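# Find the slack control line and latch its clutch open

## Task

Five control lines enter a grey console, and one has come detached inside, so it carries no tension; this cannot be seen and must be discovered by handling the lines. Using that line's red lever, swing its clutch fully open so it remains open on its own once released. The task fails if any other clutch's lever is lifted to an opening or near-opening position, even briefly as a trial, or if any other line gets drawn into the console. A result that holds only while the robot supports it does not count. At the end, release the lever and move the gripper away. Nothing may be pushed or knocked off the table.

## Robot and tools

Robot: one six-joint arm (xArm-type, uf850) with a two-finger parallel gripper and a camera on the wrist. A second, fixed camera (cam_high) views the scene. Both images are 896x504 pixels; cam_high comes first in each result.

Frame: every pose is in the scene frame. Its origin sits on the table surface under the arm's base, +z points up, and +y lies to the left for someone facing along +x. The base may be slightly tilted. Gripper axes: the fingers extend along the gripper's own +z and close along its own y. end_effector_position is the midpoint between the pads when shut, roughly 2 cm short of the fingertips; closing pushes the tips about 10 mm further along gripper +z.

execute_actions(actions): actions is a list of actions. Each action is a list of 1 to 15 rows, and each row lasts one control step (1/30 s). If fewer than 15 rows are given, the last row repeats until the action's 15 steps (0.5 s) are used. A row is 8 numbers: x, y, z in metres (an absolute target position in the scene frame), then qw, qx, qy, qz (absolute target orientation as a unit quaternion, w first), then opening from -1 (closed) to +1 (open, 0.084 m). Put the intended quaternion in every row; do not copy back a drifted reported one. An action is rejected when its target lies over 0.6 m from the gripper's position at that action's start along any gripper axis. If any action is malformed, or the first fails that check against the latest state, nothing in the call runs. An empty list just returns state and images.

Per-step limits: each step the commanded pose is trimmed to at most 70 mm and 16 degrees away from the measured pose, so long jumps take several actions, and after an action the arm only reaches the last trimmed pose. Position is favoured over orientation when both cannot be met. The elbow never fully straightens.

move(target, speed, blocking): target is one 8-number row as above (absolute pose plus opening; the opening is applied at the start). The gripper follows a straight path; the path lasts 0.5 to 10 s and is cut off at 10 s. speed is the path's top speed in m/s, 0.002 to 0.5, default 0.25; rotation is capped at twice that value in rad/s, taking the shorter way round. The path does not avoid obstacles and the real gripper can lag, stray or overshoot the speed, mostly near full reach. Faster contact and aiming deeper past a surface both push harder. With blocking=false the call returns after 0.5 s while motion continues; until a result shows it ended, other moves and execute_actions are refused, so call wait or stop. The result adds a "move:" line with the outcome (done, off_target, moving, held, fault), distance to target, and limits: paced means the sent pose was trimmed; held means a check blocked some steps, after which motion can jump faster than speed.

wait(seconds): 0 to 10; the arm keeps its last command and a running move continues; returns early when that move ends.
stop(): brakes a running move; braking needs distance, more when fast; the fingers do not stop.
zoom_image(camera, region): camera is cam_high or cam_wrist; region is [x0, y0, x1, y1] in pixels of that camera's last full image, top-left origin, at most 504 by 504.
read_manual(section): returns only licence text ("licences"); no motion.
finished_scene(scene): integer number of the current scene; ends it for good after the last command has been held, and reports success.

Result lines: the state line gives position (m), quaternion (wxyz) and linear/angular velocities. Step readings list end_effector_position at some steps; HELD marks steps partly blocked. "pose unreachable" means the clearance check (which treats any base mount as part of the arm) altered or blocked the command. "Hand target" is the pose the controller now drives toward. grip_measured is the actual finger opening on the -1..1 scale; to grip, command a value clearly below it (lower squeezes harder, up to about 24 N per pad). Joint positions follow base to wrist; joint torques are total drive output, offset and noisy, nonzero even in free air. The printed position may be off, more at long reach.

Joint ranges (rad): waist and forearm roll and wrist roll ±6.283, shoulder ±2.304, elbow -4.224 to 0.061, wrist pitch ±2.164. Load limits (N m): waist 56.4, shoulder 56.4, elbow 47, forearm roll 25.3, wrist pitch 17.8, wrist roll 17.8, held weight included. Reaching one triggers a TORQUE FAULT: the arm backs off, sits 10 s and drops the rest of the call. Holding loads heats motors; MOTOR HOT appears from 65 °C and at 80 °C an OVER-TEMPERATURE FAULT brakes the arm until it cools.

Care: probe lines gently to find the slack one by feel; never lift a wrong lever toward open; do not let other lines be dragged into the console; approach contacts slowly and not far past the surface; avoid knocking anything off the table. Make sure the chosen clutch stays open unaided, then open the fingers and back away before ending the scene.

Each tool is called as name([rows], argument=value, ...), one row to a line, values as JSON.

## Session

execute_actions(actions=[])

Scene clock: 0.00 s.
end_effector_position=(+0.7636, +0.3608, +0.2084) grip_measured=+1.00 end_effector_quat_wxyz=(+0.186, +0.772, -0.429, -0.430) end_effector_velocity=(-0.001, +0.001, +0.000) end_effector_angular_velocity=(+0.000, +0.002, +0.001)
Joint positions: [ 0.635 -0.822 -2.256  0.164 -1.491  1.396  0.084]
Joint velocities: [ 0.001 -0.     0.    -0.    -0.002  0.     0.   ]
Joint torques (N m, as the arm reports them, + toward a larger angle): no reading
Hand target: +0.764, +0.361, +0.208; +0.186, +0.772, -0.429, -0.430
camera_calibration (this result's frames):
cam_wrist: T_world_to_cam=[[-0.506496, -0.547428, 0.666171, 0.476488], [-0.254206, 0.833068, 0.491301, -0.142597], [-0.823918, 0.0794974, -0.561105, 0.851179], [0, 0, 0, 1]] pos_world=[0.906392, 0.31197, 0.230237]

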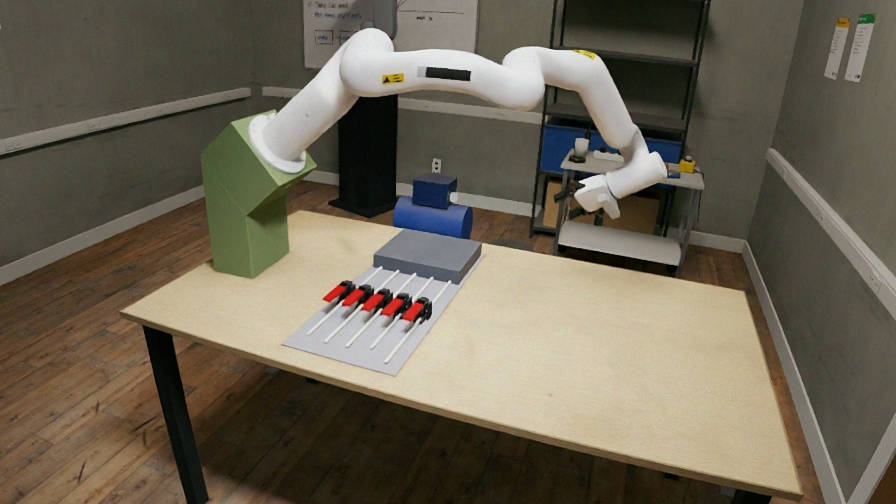

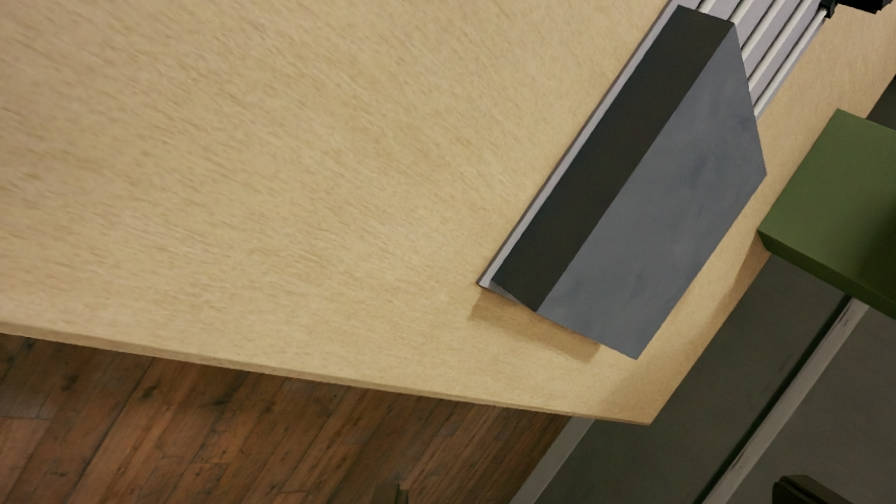

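Same layout; different wrist branch.

move(target=[0.4065,0.02,0.13,0,0.707,-0.707,0,0.75])

Scene clock: 6.30 s.
end_effector_position=(+0.4059, +0.0197, +0.1304) grip_measured=+0.75 end_effector_quat_wxyz=(-0.000, +0.706, -0.708, +0.000) end_effector_velocity=(-0.001, -0.002, -0.001) end_effector_angular_velocity=(+0.001, -0.009, -0.002)
Joint positions: [ 0.22  -0.329 -0.312 -0.01   0.87   1.628  0.075]
Joint velocities: [-0.009 -0.012  0.    -0.009  0.022  0.002 -0.   ]
Joint torques (N m, as the arm reports them, + toward a larger angle): [ 1.85 27.53  6.84 -0.23 -0.66  0.53]
Hand target: +0.406, +0.020, +0.130; -0.000, +0.706, -0.708, +0.001
Off the commanded pose: 0.001 m, 0 deg.
move: done
camera_calibration (this result's frames):
cam_wrist: T_world_to_cam=[[-0.999786, 0.0206429, 0.000967127, 0.436298], [0.0206406, 0.999784, -0.00237365, 0.0384659], [-0.00101592, -0.00235318, -0.999997, 0.264604], [0, 0, 0, 1]] pos_world=[0.43568, -0.0468414, 0.264272]

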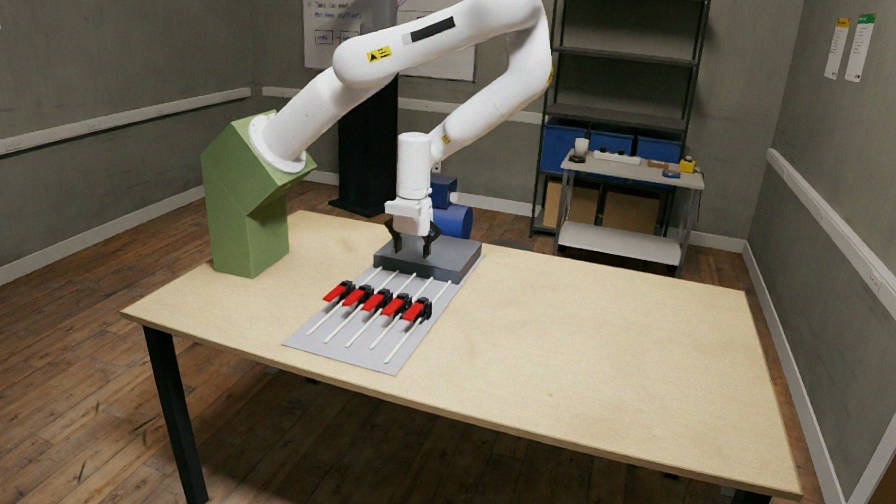

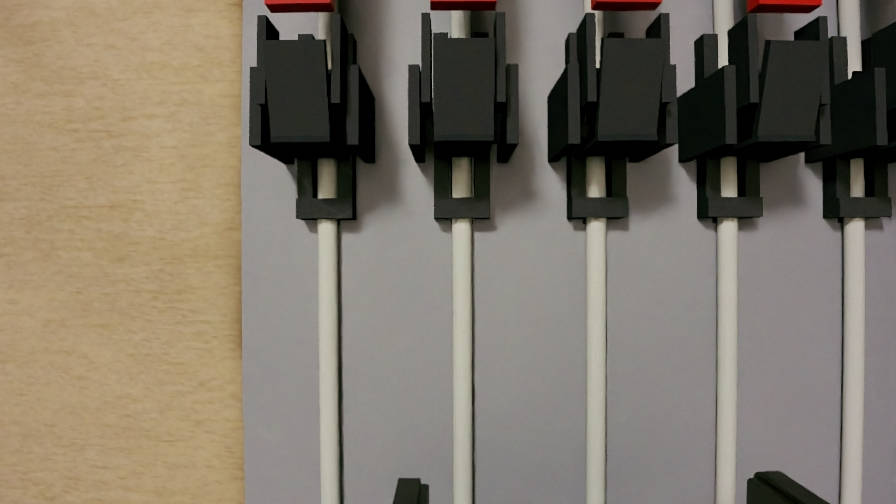

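execute_actions([
  [[0.4065,0.02,0.08,0,0.707,-0.707,0,0.75]],
  [[0.4065,0.02,0.04,0,0.707,-0.707,0,0.75]],
  [[0.4065,0.02,0.023,0,0.707,-0.707,0,0.75]],
  [[0.4065,0.02,0.023,0,0.707,-0.707,0,0]],
])

execute_actions([
  [[0.4065,0.02,0.023,0,0.707,-0.707,0,0.75]],
  [[0.4065,0.02,0.045,0,0.707,-0.707,0,0.75]],
  [[0.35,0.02,0.045,0,0.707,-0.707,0,0.75]],
  [[0.2965,0.02,0.045,0,0.707,-0.707,0,0.75]],
  [[0.2965,0.02,0.023,0,0.707,-0.707,0,0.75]],
  [[0.2965,0.02,0.023,0,0.707,-0.707,0,0]],
])

execute_actions([
  [[0.2965,0.02,0.023,0,0.707,-0.707,0,0.75]],
  [[0.2965,0.02,0.06,0,0.707,-0.707,0,0.75]],
  [[0.32,0.02,0.11,0,0.707,-0.707,0,0.75]],
  [[0.35,0.02,0.16,0,0.707,-0.707,0,0.75]],
])

Scene clock: 15.97 s.
end_effector_position=(+0.4065, +0.0199, +0.0230) grip_measured=-0.01 end_effector_quat_wxyz=(+0.000, +0.707, -0.707, +0.000) end_effector_velocity=(-0.001, -0.001, +0.000) end_effector_angular_velocity=(-0.001, +0.004, -0.001)
Joint positions: [ 0.223 -0.659 -0.569 -0.008  0.942  1.626  0.044]
Joint velocities: [-0.001 -0.     0.001 -0.    -0.002  0.    -0.   ]
Joint torques (N m, as the arm reports them, + toward a larger angle): [ 2.16 29.06  7.81  0.25 -0.67  0.48]
Hand target: +0.407, +0.020, +0.023; +0.000, +0.707, -0.707, +0.000
Off the commanded pose: 0.000 m, 0 deg.
Step readings (end_effector_position; steps 1 to 15: 1st action; 16 to 30: 2nd action; 31 to 45: 3rd action; 46 to 60: 4th action):
0: (+0.4056, +0.0195, +0.1302)
1: (+0.4056, +0.0195, +0.1302)
2: (+0.4057, +0.0196, +0.1296)
4: (+0.4060, +0.0197, +0.1200)
8: (+0.4054, +0.0198, +0.0940)
15: (+0.4064, +0.0199, +0.0816)
16: (+0.4065, +0.0199, +0.0811)
17: (+0.4065, +0.0199, +0.0801)
19: (+0.4066, +0.0199, +0.0703)
23: (+0.4059, +0.0199, +0.0496)
30: (+0.4065, +0.0199, +0.0410)
31: (+0.4065, +0.0199, +0.0407)
32: (+0.4066, +0.0199, +0.0399)
34: (+0.4066, +0.0200, +0.0340)
38: (+0.4064, +0.0200, +0.0260)
45: (+0.4065, +0.0200, +0.0233)
46: (+0.4065, +0.0200, +0.0232)
47: (+0.4065, +0.0200, +0.0232)
49: (+0.4065, +0.0200, +0.0231)
53: (+0.4065, +0.0199, +0.0231)
60: end_effector_position above
camera_calibration (this result's frames):
cam_wrist: T_world_to_cam=[[-0.999824, 0.0186646, 0.00165751, 0.437039], [0.0186615, 0.999824, -0.00188043, 0.0387793], [-0.00169231, -0.00184917, -0.999997, 0.157522], [0, 0, 0, 1]] pos_world=[0.436505, -0.0466384, 0.15687]

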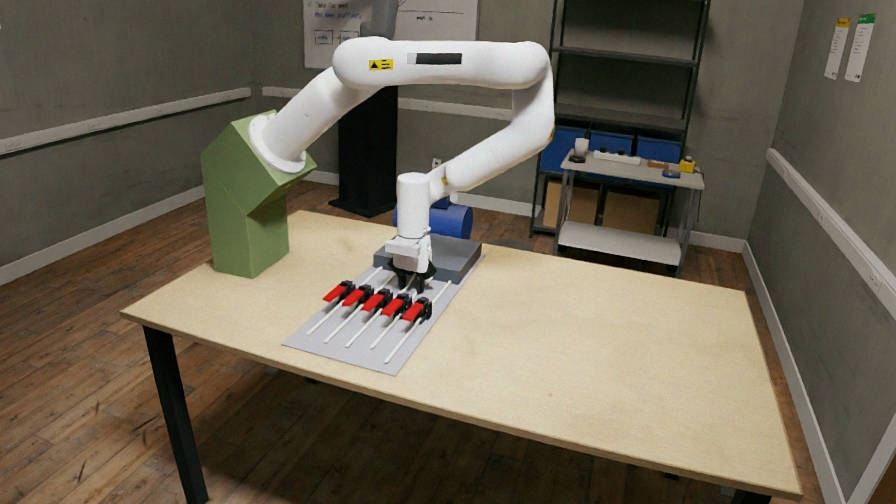

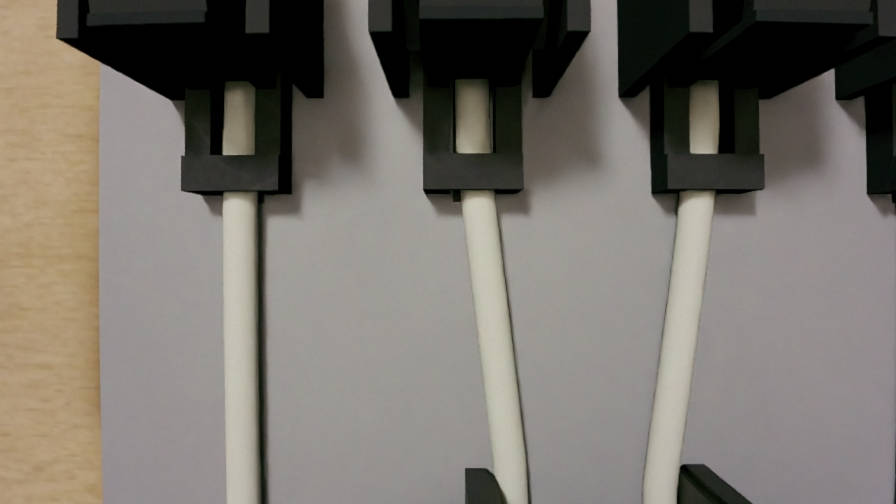

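Scene clock: 18.97 s.
end_effector_position=(+0.2963, +0.0199, +0.0231) grip_measured=-0.01 end_effector_quat_wxyz=(+0.000, +0.707, -0.707, -0.000) end_effector_velocity=(-0.001, +0.000, +0.000) end_effector_angular_velocity=(+0.000, +0.002, +0.001)
Joint positions: [ 0.243 -0.913 -0.506  0.009  1.259  1.632  0.044]
Joint velocities: [ 0.001 -0.001  0.     0.    -0.    -0.    -0.   ]
Joint torques (N m, as the arm reports them, + toward a larger angle): [ 1.79 25.5  10.66 -0.61 -0.44  0.62]
Hand target: +0.297, +0.020, +0.023; +0.000, +0.707, -0.707, -0.000
Off the commanded pose: 0.000 m, 0 deg.
Step readings (end_effector_position; steps 1 to 15: 1st action; 16 to 30: 2nd action; 31 to 45: 3rd action; 46 to 60: 4th action; 61 to 75: 5th action; 76 to 90: 6th action):
0: (+0.4065, +0.0199, +0.0230)
1: (+0.4065, +0.0200, +0.0230)
2: (+0.4065, +0.0201, +0.0230)
4: (+0.4065, +0.0201, +0.0230)
8: (+0.4065, +0.0201, +0.0230)
15: (+0.4065, +0.0200, +0.0230)
16: (+0.4065, +0.0200, +0.0230)
17: (+0.4065, +0.0200, +0.0237)
19: (+0.4063, +0.0200, +0.0306)
23: (+0.4062, +0.0200, +0.0410)
30: (+0.4064, +0.0200, +0.0446)
31: (+0.4064, +0.0200, +0.0447)
32: (+0.4060, +0.0200, +0.0448)
34: (+0.3949, +0.0200, +0.0450)
38: (+0.3595, +0.0198, +0.0478)
45: (+0.3512, +0.0200, +0.0454)
46: (+0.3510, +0.0200, +0.0453)
47: (+0.3503, +0.0200, +0.0452)
49: (+0.3392, +0.0200, +0.0453)
53: (+0.3058, +0.0197, +0.0481)
60: (+0.2977, +0.0200, +0.0454)
61: (+0.2975, +0.0200, +0.0453)
62: (+0.2972, +0.0200, +0.0445)
64: (+0.2969, +0.0200, +0.0374)
68: (+0.2969, +0.0200, +0.0269)
75: (+0.2965, +0.0200, +0.0234)
76: (+0.2965, +0.0200, +0.0233)
77: (+0.2965, +0.0200, +0.0232)
79: (+0.2965, +0.0200, +0.0231)
83: (+0.2963, +0.0199, +0.0231)
90: end_effector_position above
camera_calibration (this result's frames):
cam_wrist: T_world_to_cam=[[-0.999824, 0.0186321, 0.00218678, 0.326847], [0.0186279, 0.999825, -0.00194552, 0.0408597], [-0.00222265, -0.00190444, -0.999996, 0.157566], [0, 0, 0, 1]] pos_world=[0.326379, -0.0466423, 0.15693]

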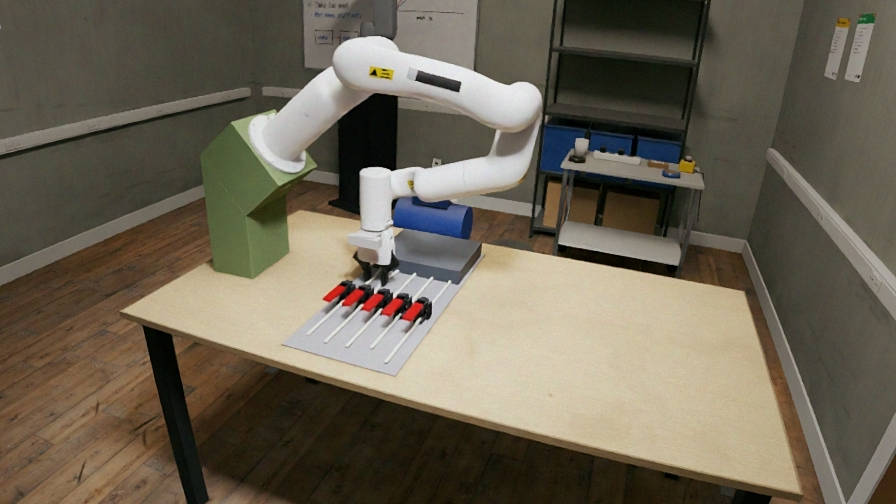

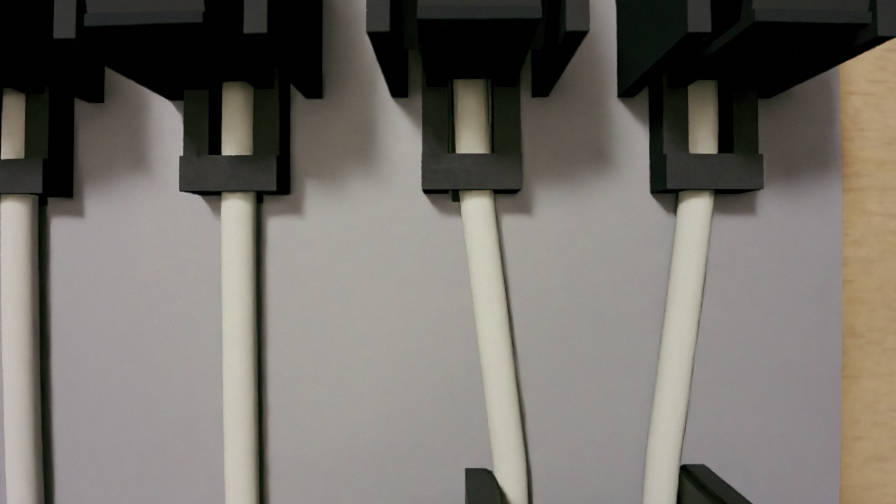

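Scene clock: 20.97 s.
end_effector_position=(+0.3483, +0.0200, +0.1579) grip_measured=+0.75 end_effector_quat_wxyz=(-0.002, +0.707, -0.707, +0.001) end_effector_velocity=(+0.015, +0.000, +0.019) end_effector_angular_velocity=(-0.000, +0.034, -0.001)
Joint positions: [ 0.233 -0.382 -0.186  0.002  1.053  1.628  0.075]
Joint velocities: [-0.005  0.152  0.028 -0.006 -0.159  0.001 -0.   ]
Joint torques (N m, as the arm reports them, + toward a larger angle): [ 0.91 27.04  8.41 -0.24 -0.7   0.55]
Hand target: +0.350, +0.020, +0.160; -0.000, +0.707, -0.707, +0.000
Off the commanded pose: 0.003 m, 0 deg.
Step readings (end_effector_position; steps 1 to 15: 1st action; 16 to 30: 2nd action; 31 to 45: 3rd action; 46 to 60: 4th action):
0: (+0.2963, +0.0199, +0.0231)
1: (+0.2963, +0.0199, +0.0231)
2: (+0.2966, +0.0201, +0.0230)
4: (+0.2968, +0.0202, +0.0229)
8: (+0.2967, +0.0201, +0.0229)
15: (+0.2965, +0.0200, +0.0230)
16: (+0.2965, +0.0200, +0.0230)
17: (+0.2966, +0.0200, +0.0237)
19: (+0.2965, +0.0200, +0.0335)
23: (+0.2954, +0.0200, +0.0524)
30: (+0.2964, +0.0200, +0.0592)
31: (+0.2964, +0.0200, +0.0594)
32: (+0.2967, +0.0200, +0.0602)
34: (+0.3009, +0.0200, +0.0698)
38: (+0.3121, +0.0199, +0.0959)
45: (+0.3189, +0.0200, +0.1084)
46: (+0.3192, +0.0200, +0.1088)
47: (+0.3196, +0.0200, +0.1096)
49: (+0.3243, +0.0200, +0.1176)
53: (+0.3391, +0.0199, +0.1434)
60: end_effector_position above
camera_calibration (this result's frames):
cam_wrist: T_world_to_cam=[[-0.999818, 0.0188935, -0.00254416, 0.379319], [0.0188972, 0.99982, -0.00143812, 0.0398821], [0.00251653, -0.00148594, -0.999996, 0.290834], [0, 0, 0, 1]] pos_world=[0.377765, -0.0466095, 0.291855]

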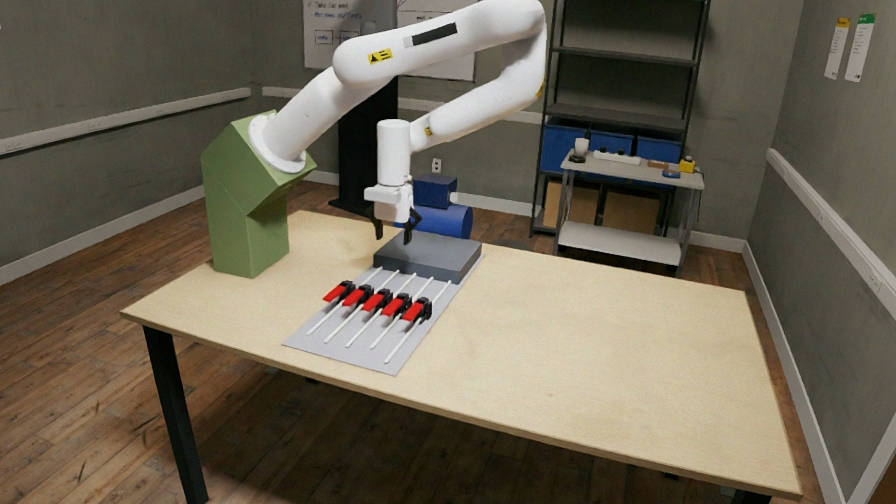

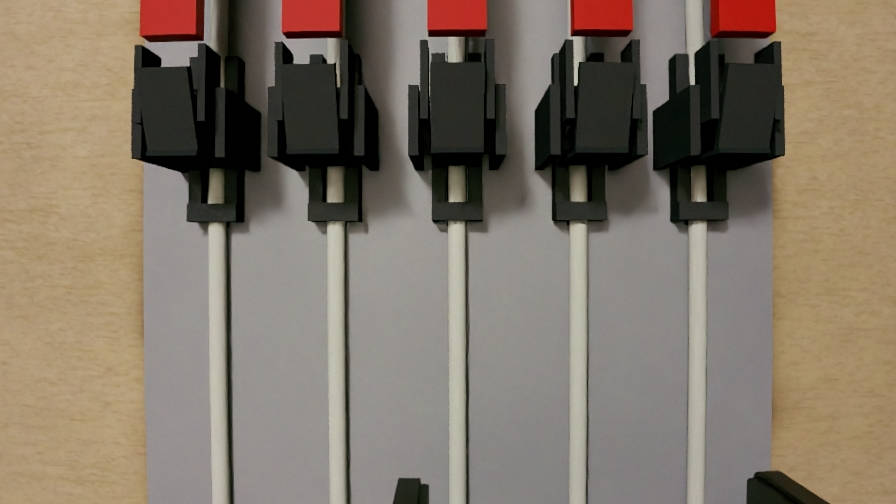

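move(target=[0.489,-0.19,0.11,0,0.707,-0.707,0,-0.1])

execute_actions([
  [[0.489,-0.19,0.08,0,0.707,-0.707,0,-0.1]],
  [[0.489,-0.19,0.06,0,0.707,-0.707,0,-0.1]],
  [[0.489,-0.19,0.06,0,0.707,-0.707,0,-0.6]],
  [[0.489,-0.187,0.08,0,0.707,-0.707,0,-0.6]],
  [[0.489,-0.178,0.1,0,0.707,-0.707,0,-0.6]],
  [[0.489,-0.162,0.12,0,0.707,-0.707,0,-0.6]],
  [[0.489,-0.14,0.133,0,0.707,-0.707,0,-0.6]],
  [[0.489,-0.112,0.14,0,0.707,-0.707,0,-0.6]],
  [[0.489,-0.085,0.137,0,0.707,-0.707,0,-0.6]],
  [[0.489,-0.062,0.127,0,0.707,-0.707,0,-0.6]],
  [[0.489,-0.043,0.11,0,0.707,-0.707,0,-0.6]],
  [[0.489,-0.031,0.09,0,0.707,-0.707,0,-0.6]],
  [[0.489,-0.026,0.07,0,0.707,-0.707,0,-0.6]],
  [[0.489,-0.025,0.056,0,0.707,-0.707,0,-0.6]],
  [[0.489,-0.025,0.056,0,0.707,-0.707,0,-0.1]],
])

move(target=[0.489,-0.025,0.2,0,0.707,-0.707,0,-0.1])

zoom_image(camera="cam_high", region=[270,220,510,380])

Scene clock: 30.20 s.
end_effector_position=(+0.4886, -0.1895, +0.1102) grip_measured=-0.11 end_effector_quat_wxyz=(-0.000, +0.707, -0.708, +0.000) end_effector_velocity=(+0.001, -0.000, -0.001) end_effector_angular_velocity=(+0.006, +0.001, -0.000)
Joint positions: [-0.349 -0.395 -0.63  -0.733  0.666  1.837  0.039]
Joint velocities: [-0.002 -0.003 -0.006 -0.015 -0.002  0.013  0.   ]
Joint torques (N m, as the arm reports them, + toward a larger angle): [-7.67 30.27  1.93  0.22 -0.63  0.6 ]
Hand target: +0.489, -0.190, +0.110; -0.000, +0.707, -0.708, -0.000
Off the commanded pose: 0.001 m, 0 deg.
move: done
camera_calibration (this result's frames):
cam_wrist: T_world_to_cam=[[-0.999805, 0.0197237, 0.00117596, 0.523163], [0.0197218, 0.999804, -0.00157952, 0.246307], [-0.00120688, -0.00155602, -0.999998, 0.244235], [0, 0, 0, 1]] pos_world=[0.518498, -0.256197, 0.244008]

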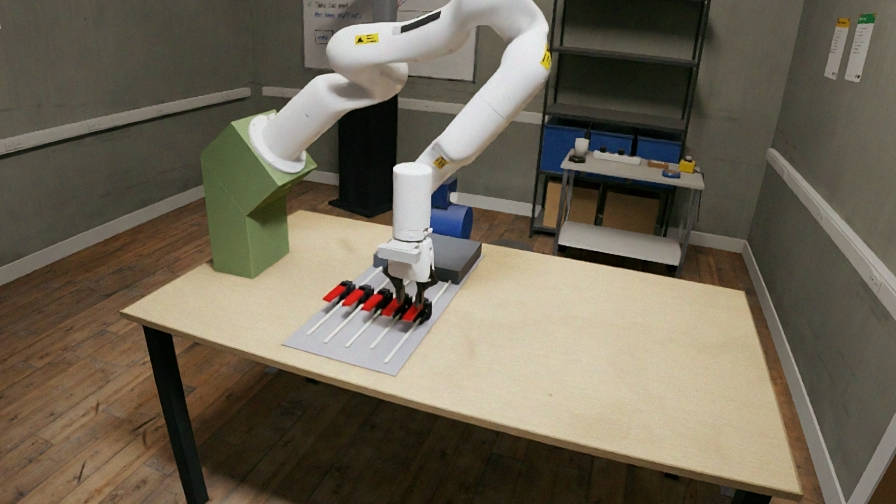

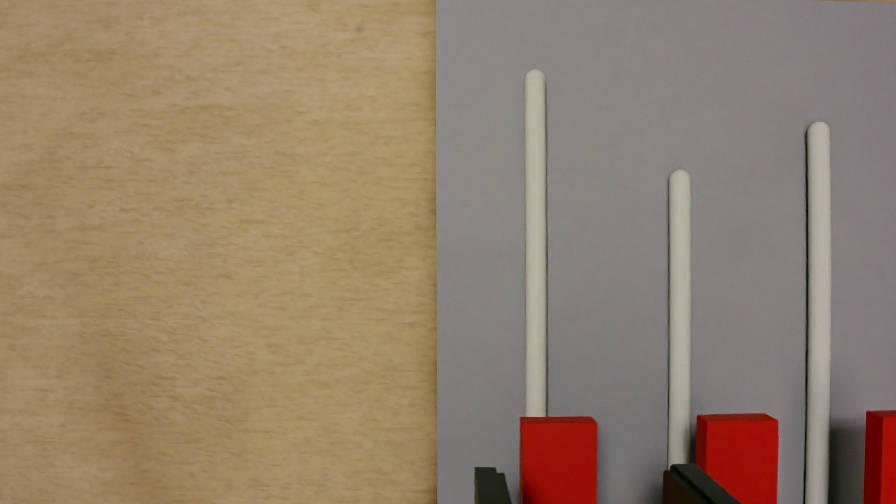

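Scene clock: 37.70 s.
end_effector_position=(+0.4891, -0.0251, +0.0560) grip_measured=-0.11 end_effector_quat_wxyz=(+0.000, +0.707, -0.707, +0.000) end_effector_velocity=(-0.002, +0.002, +0.000) end_effector_angular_velocity=(+0.003, +0.004, +0.002)
Joint positions: [ 0.093 -0.449 -0.599 -0.161  0.705  1.659  0.039]
Joint velocities: [ 0.002  0.     0.003 -0.001 -0.001  0.     0.   ]
Joint torques (N m, as the arm reports them, + toward a larger angle): [-2.21 31.07  4.05 -0.13 -0.72  0.52]
Hand target: +0.489, -0.025, +0.056; +0.000, +0.707, -0.707, +0.000
Off the commanded pose: 0.000 m, 0 deg.
Step readings (end_effector_position; steps 1 to 15: 1st action; 16 to 30: 2nd action; 31 to 45: 3rd action; 46 to 60: 4th action; 61 to 75: 5th action; 76 to 90: 6th action; 91 to 105: 7th action; 106 to 120: 8th action; 121 to 135: 9th action; 136 to 150: 10th action; 151 to 165: 11th action; 166 to 180: 12th action; 181 to 195: 13th action):
0: (+0.4886, -0.1895, +0.1102)
1: (+0.4887, -0.1896, +0.1101)
2: (+0.4888, -0.1897, +0.1094)
4: (+0.4890, -0.1897, +0.1009)
8: (+0.4882, -0.1893, +0.0859)
15: (+0.4890, -0.1900, +0.0806)
16: (+0.4890, -0.1900, +0.0804)
17: (+0.4891, -0.1901, +0.0797)
19: (+0.4892, -0.1900, +0.0731)
23: (+0.4886, -0.1897, +0.0635)
30: (+0.4890, -0.1900, +0.0604)
31: (+0.4890, -0.1900, +0.0603)
32: (+0.4890, -0.1900, +0.0602)
34: (+0.4889, -0.1900, +0.0601)
38: (+0.4889, -0.1900, +0.0601)
45: (+0.4889, -0.1900, +0.0601)
46: (+0.4889, -0.1900, +0.0601)
47: (+0.4889, -0.1899, +0.0607)
49: (+0.4889, -0.1889, +0.0669)
53: (+0.4889, -0.1867, +0.0762)
60: (+0.4889, -0.1860, +0.0795)
61: (+0.4889, -0.1860, +0.0796)
62: (+0.4888, -0.1858, +0.0802)
64: (+0.4889, -0.1834, +0.0866)
68: (+0.4889, -0.1793, +0.0961)
75: (+0.4889, -0.1778, +0.0995)
76: (+0.4889, -0.1778, +0.0996)
77: (+0.4888, -0.1774, +0.1003)
79: (+0.4889, -0.1731, +0.1064)
83: (+0.4889, -0.1653, +0.1160)
90: (+0.4889, -0.1622, +0.1195)
91: (+0.4889, -0.1621, +0.1196)
92: (+0.4888, -0.1614, +0.1201)
94: (+0.4889, -0.1551, +0.1244)
98: (+0.4888, -0.1445, +0.1305)
105: (+0.4889, -0.1405, +0.1326)
106: (+0.4889, -0.1403, +0.1327)
107: (+0.4888, -0.1395, +0.1330)
109: (+0.4888, -0.1313, +0.1354)
113: (+0.4888, -0.1168, +0.1386)
120: (+0.4888, -0.1123, +0.1396)
121: (+0.4888, -0.1122, +0.1397)
122: (+0.4888, -0.1116, +0.1397)
124: (+0.4888, -0.1040, +0.1393)
128: (+0.4888, -0.0898, +0.1379)
135: (+0.4888, -0.0856, +0.1371)
136: (+0.4888, -0.0855, +0.1371)
137: (+0.4888, -0.0849, +0.1368)
139: (+0.4888, -0.0777, +0.1343)
143: (+0.4888, -0.0657, +0.1292)
150: (+0.4888, -0.0623, +0.1273)
151: (+0.4888, -0.0622, +0.1272)
152: (+0.4888, -0.0617, +0.1268)
154: (+0.4888, -0.0555, +0.1220)
158: (+0.4888, -0.0457, +0.1135)
165: (+0.4888, -0.0430, +0.1104)
166: (+0.4888, -0.0430, +0.1103)
167: (+0.4889, -0.0425, +0.1096)
169: (+0.4888, -0.0383, +0.1033)
173: (+0.4888, -0.0325, +0.0937)
180: (+0.4888, -0.0310, +0.0904)
181: (+0.4889, -0.0309, +0.0903)
182: (+0.4889, -0.0308, +0.0896)
184: (+0.4888, -0.0288, +0.0833)
Lines left out of this list: 12.
camera_calibration (this result's frames):
cam_wrist: T_world_to_cam=[[-0.999823, 0.0187561, 0.00152696, 0.520397], [0.018753, 0.999822, -0.00202052, 0.0823467], [-0.00156458, -0.00199152, -0.999997, 0.190494], [0, 0, 0, 1]] pos_world=[0.519059, -0.0917133, 0.189865]

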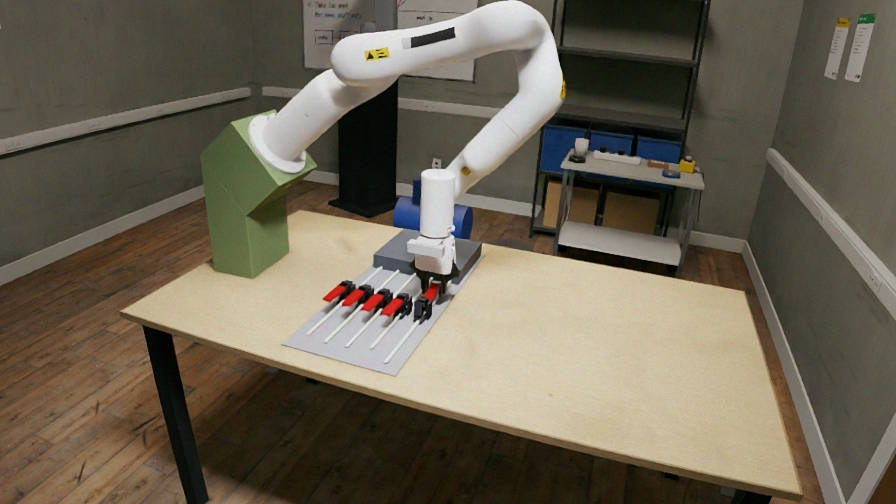

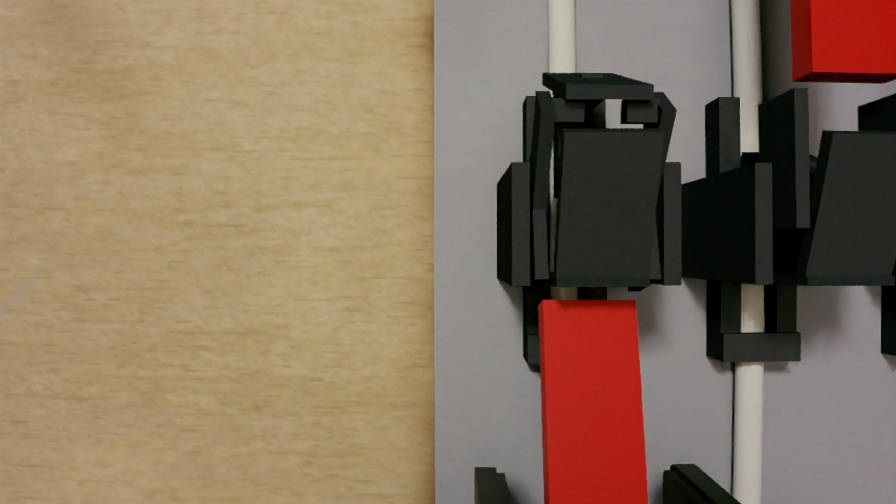

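Scene clock: 39.00 s.
end_effector_position=(+0.4888, -0.0247, +0.1996) grip_measured=-0.11 end_effector_quat_wxyz=(-0.000, +0.707, -0.707, +0.000) end_effector_velocity=(+0.000, -0.000, +0.002) end_effector_angular_velocity=(+0.002, +0.003, -0.002)
Joint positions: [ 0.04   0.051 -0.32  -0.307  0.493  1.773  0.039]
Joint velocities: [-0.004  0.01   0.002 -0.016 -0.01   0.015 -0.   ]
Joint torques (N m, as the arm reports them, + toward a larger angle): [-2.15 29.9   0.41  0.44 -0.48  0.6 ]
Hand target: +0.489, -0.025, +0.200; -0.000, +0.707, -0.707, -0.000
Off the commanded pose: 0.001 m, 0 deg.
move: done
camera_calibration (this result's frames):
cam_wrist: T_world_to_cam=[[-0.99982, 0.0188895, 0.00151812, 0.519904], [0.0188866, 0.99982, -0.00188599, 0.0821366], [-0.00155347, -0.00185698, -0.999997, 0.334076], [0, 0, 0, 1]] pos_world=[0.518778, -0.0913222, 0.333441]

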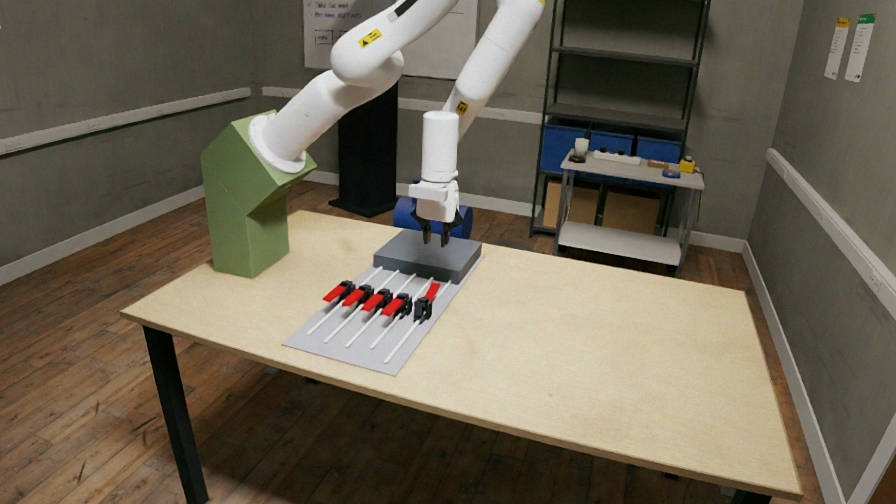

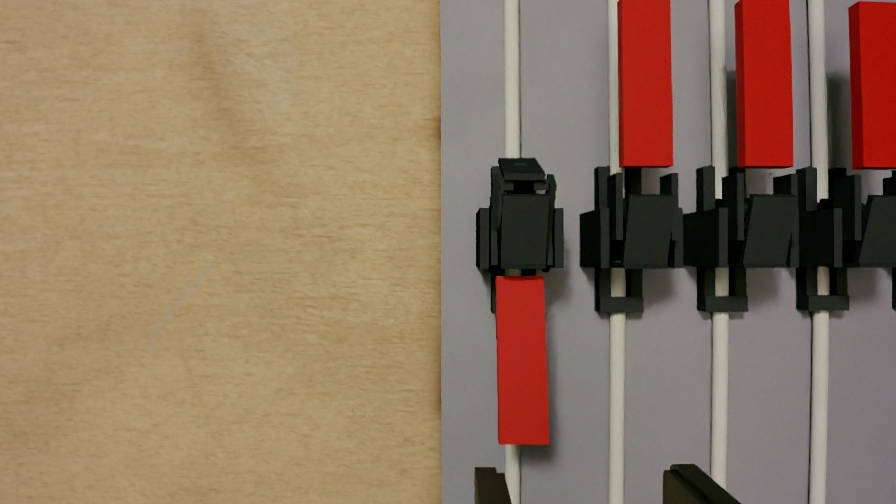

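Region (270, 220, 510, 380) of cam_high's 896x504 image, scaled by 2.100, with more detail than that image has.

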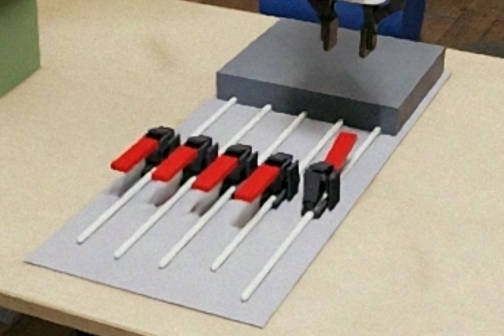

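Slightly less flat than before; press it down.

move(target=[0.489,-0.045,0.095,0,0.707,-0.707,0,-1])

move(target=[0.489,-0.045,0.07,0,0.707,-0.707,0,-1], speed=0.04)

move(target=[0.489,-0.045,0.2,0,0.707,-0.707,0,-1])

Scene clock: 42.87 s.
end_effector_position=(+0.4891, -0.0451, +0.0954) grip_measured=-1.00 end_effector_quat_wxyz=(+0.000, +0.707, -0.707, +0.000) end_effector_velocity=(-0.000, -0.002, -0.002) end_effector_angular_velocity=(-0.002, +0.001, -0.002)
Joint positions: [ 0.026 -0.335 -0.522 -0.25   0.671  1.688  0.   ]
Joint velocities: [-0.002 -0.008 -0.005  0.001  0.002 -0.001  0.   ]
Joint torques (N m, as the arm reports them, + toward a larger angle): [-2.73 29.33  4.09  0.29 -0.61  0.48]
Hand target: +0.489, -0.045, +0.095; +0.000, +0.707, -0.707, +0.000
Off the commanded pose: 0.000 m, 0 deg.
move: done
camera_calibration (this result's frames):
cam_wrist: T_world_to_cam=[[-0.999831, 0.0182834, 0.00166432, 0.520677], [0.0182801, 0.999831, -0.00197166, 0.102644], [-0.00170008, -0.00194091, -0.999997, 0.22995], [0, 0, 0, 1]] pos_world=[0.519103, -0.1117, 0.229285]

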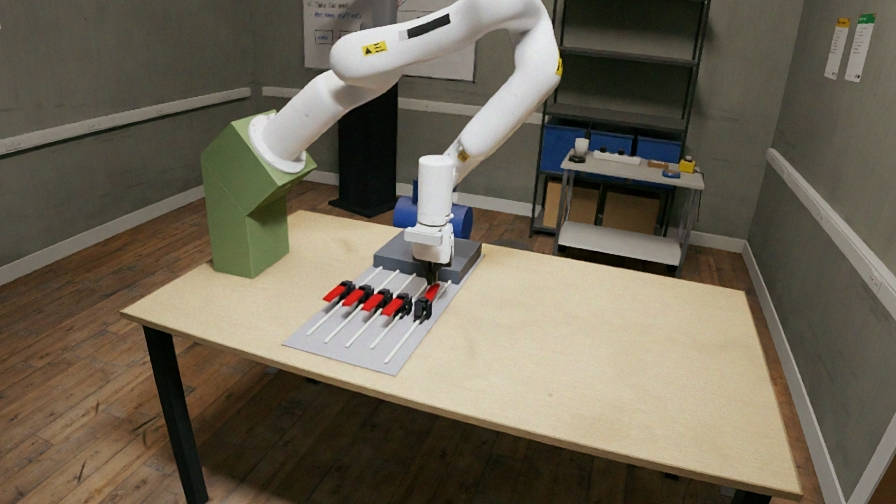

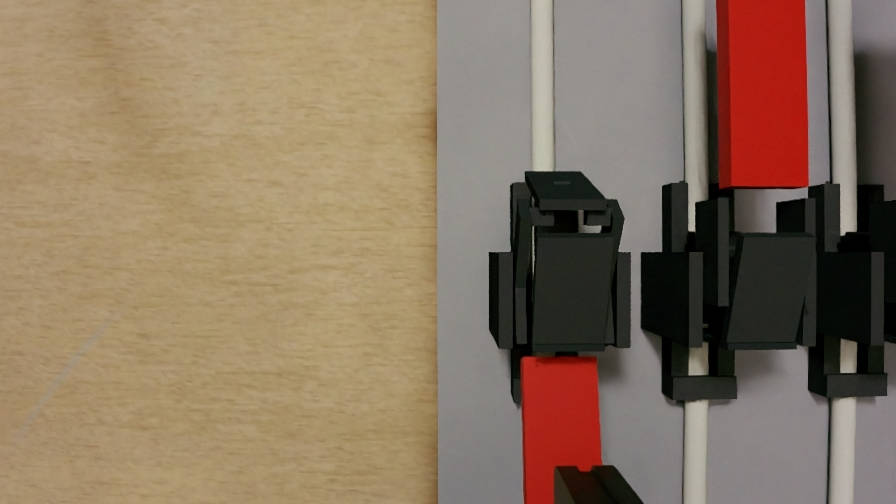

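Scene clock: 43.90 s.
end_effector_position=(+0.4890, -0.0450, +0.0702) grip_measured=-1.00 end_effector_quat_wxyz=(+0.000, +0.707, -0.707, -0.000) end_effector_velocity=(-0.001, -0.000, -0.001) end_effector_angular_velocity=(-0.001, +0.002, -0.001)
Joint positions: [ 0.036 -0.413 -0.575 -0.231  0.694  1.676  0.   ]
Joint velocities: [ 0.    -0.004 -0.002  0.001  0.    -0.001  0.   ]
Joint torques (N m, as the arm reports them, + toward a larger angle): [-3.06 29.54  3.43 -0.03 -0.54  0.58]
Hand target: +0.489, -0.045, +0.070; +0.000, +0.707, -0.707, +0.000
Off the commanded pose: 0.000 m, 0 deg.
move: done
camera_calibration (this result's frames):
cam_wrist: T_world_to_cam=[[-0.999827, 0.0185209, 0.00174133, 0.52064], [0.0185177, 0.999827, -0.0018041, 0.102379], [-0.00177444, -0.00177154, -0.999997, 0.204764], [0, 0, 0, 1]] pos_world=[0.519018, -0.111641, 0.204041]

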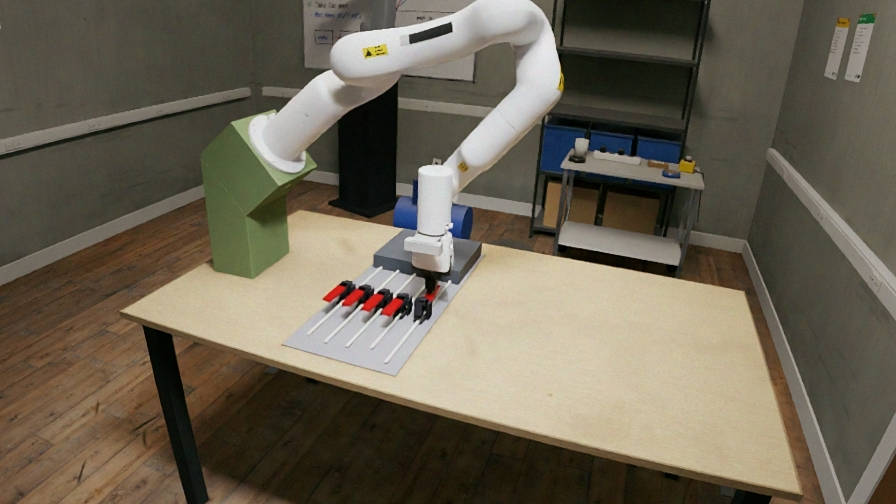

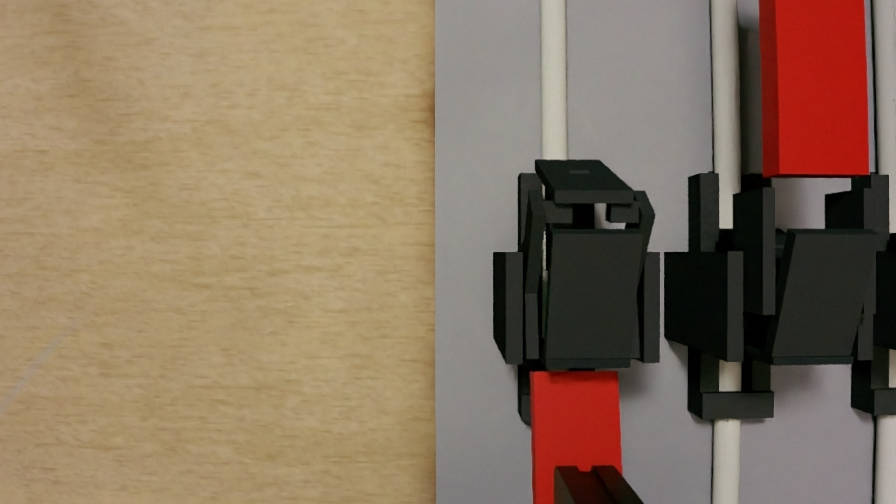

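Scene clock: 45.13 s.
end_effector_position=(+0.4888, -0.0448, +0.1996) grip_measured=-1.00 end_effector_quat_wxyz=(+0.000, +0.707, -0.707, +0.000) end_effector_velocity=(+0.001, +0.000, +0.002) end_effector_angular_velocity=(+0.004, +0.001, -0.001)
Joint positions: [-0.031  0.038 -0.329 -0.415  0.505  1.82   0.   ]
Joint velocities: [-0.003  0.009  0.001 -0.02  -0.007  0.018  0.   ]
Joint torques (N m, as the arm reports them, + toward a larger angle): [-2.84 25.9   1.01  0.02 -0.68  0.54]
Hand target: +0.489, -0.045, +0.200; -0.000, +0.707, -0.707, +0.000
Off the commanded pose: 0.001 m, 0 deg.
move: done
camera_calibration (this result's frames):
cam_wrist: T_world_to_cam=[[-0.999821, 0.0188548, 0.00141837, 0.520335], [0.0188519, 0.99982, -0.0020616, 0.102221], [-0.00145699, -0.00203449, -0.999997, 0.333995], [0, 0, 0, 1]] pos_world=[0.518801, -0.111334, 0.333466]

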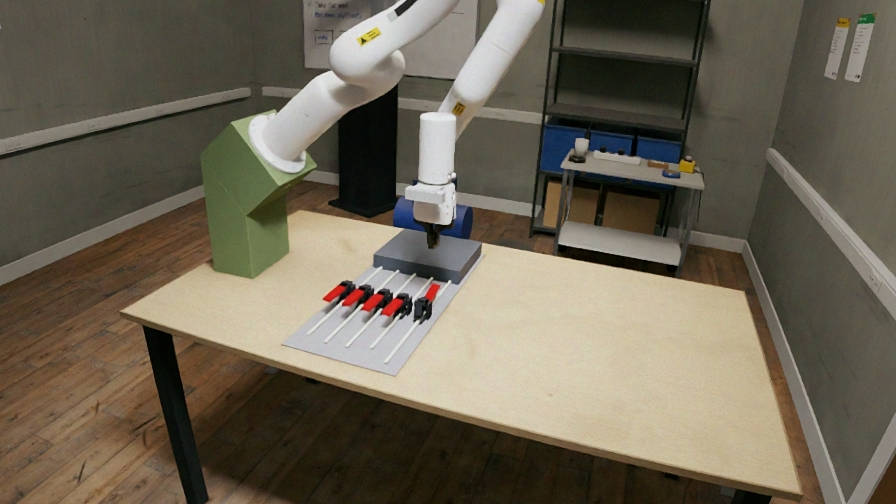

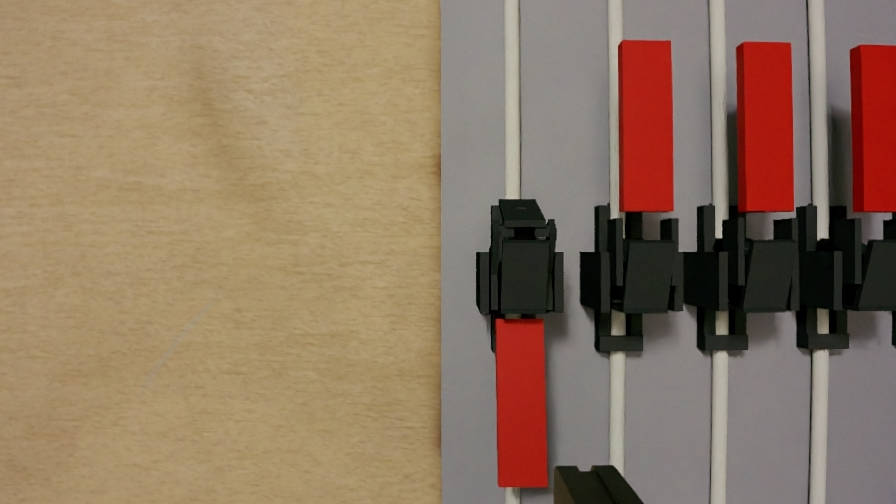

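finished_scene(scene=2)

The scene is finished: the task was done.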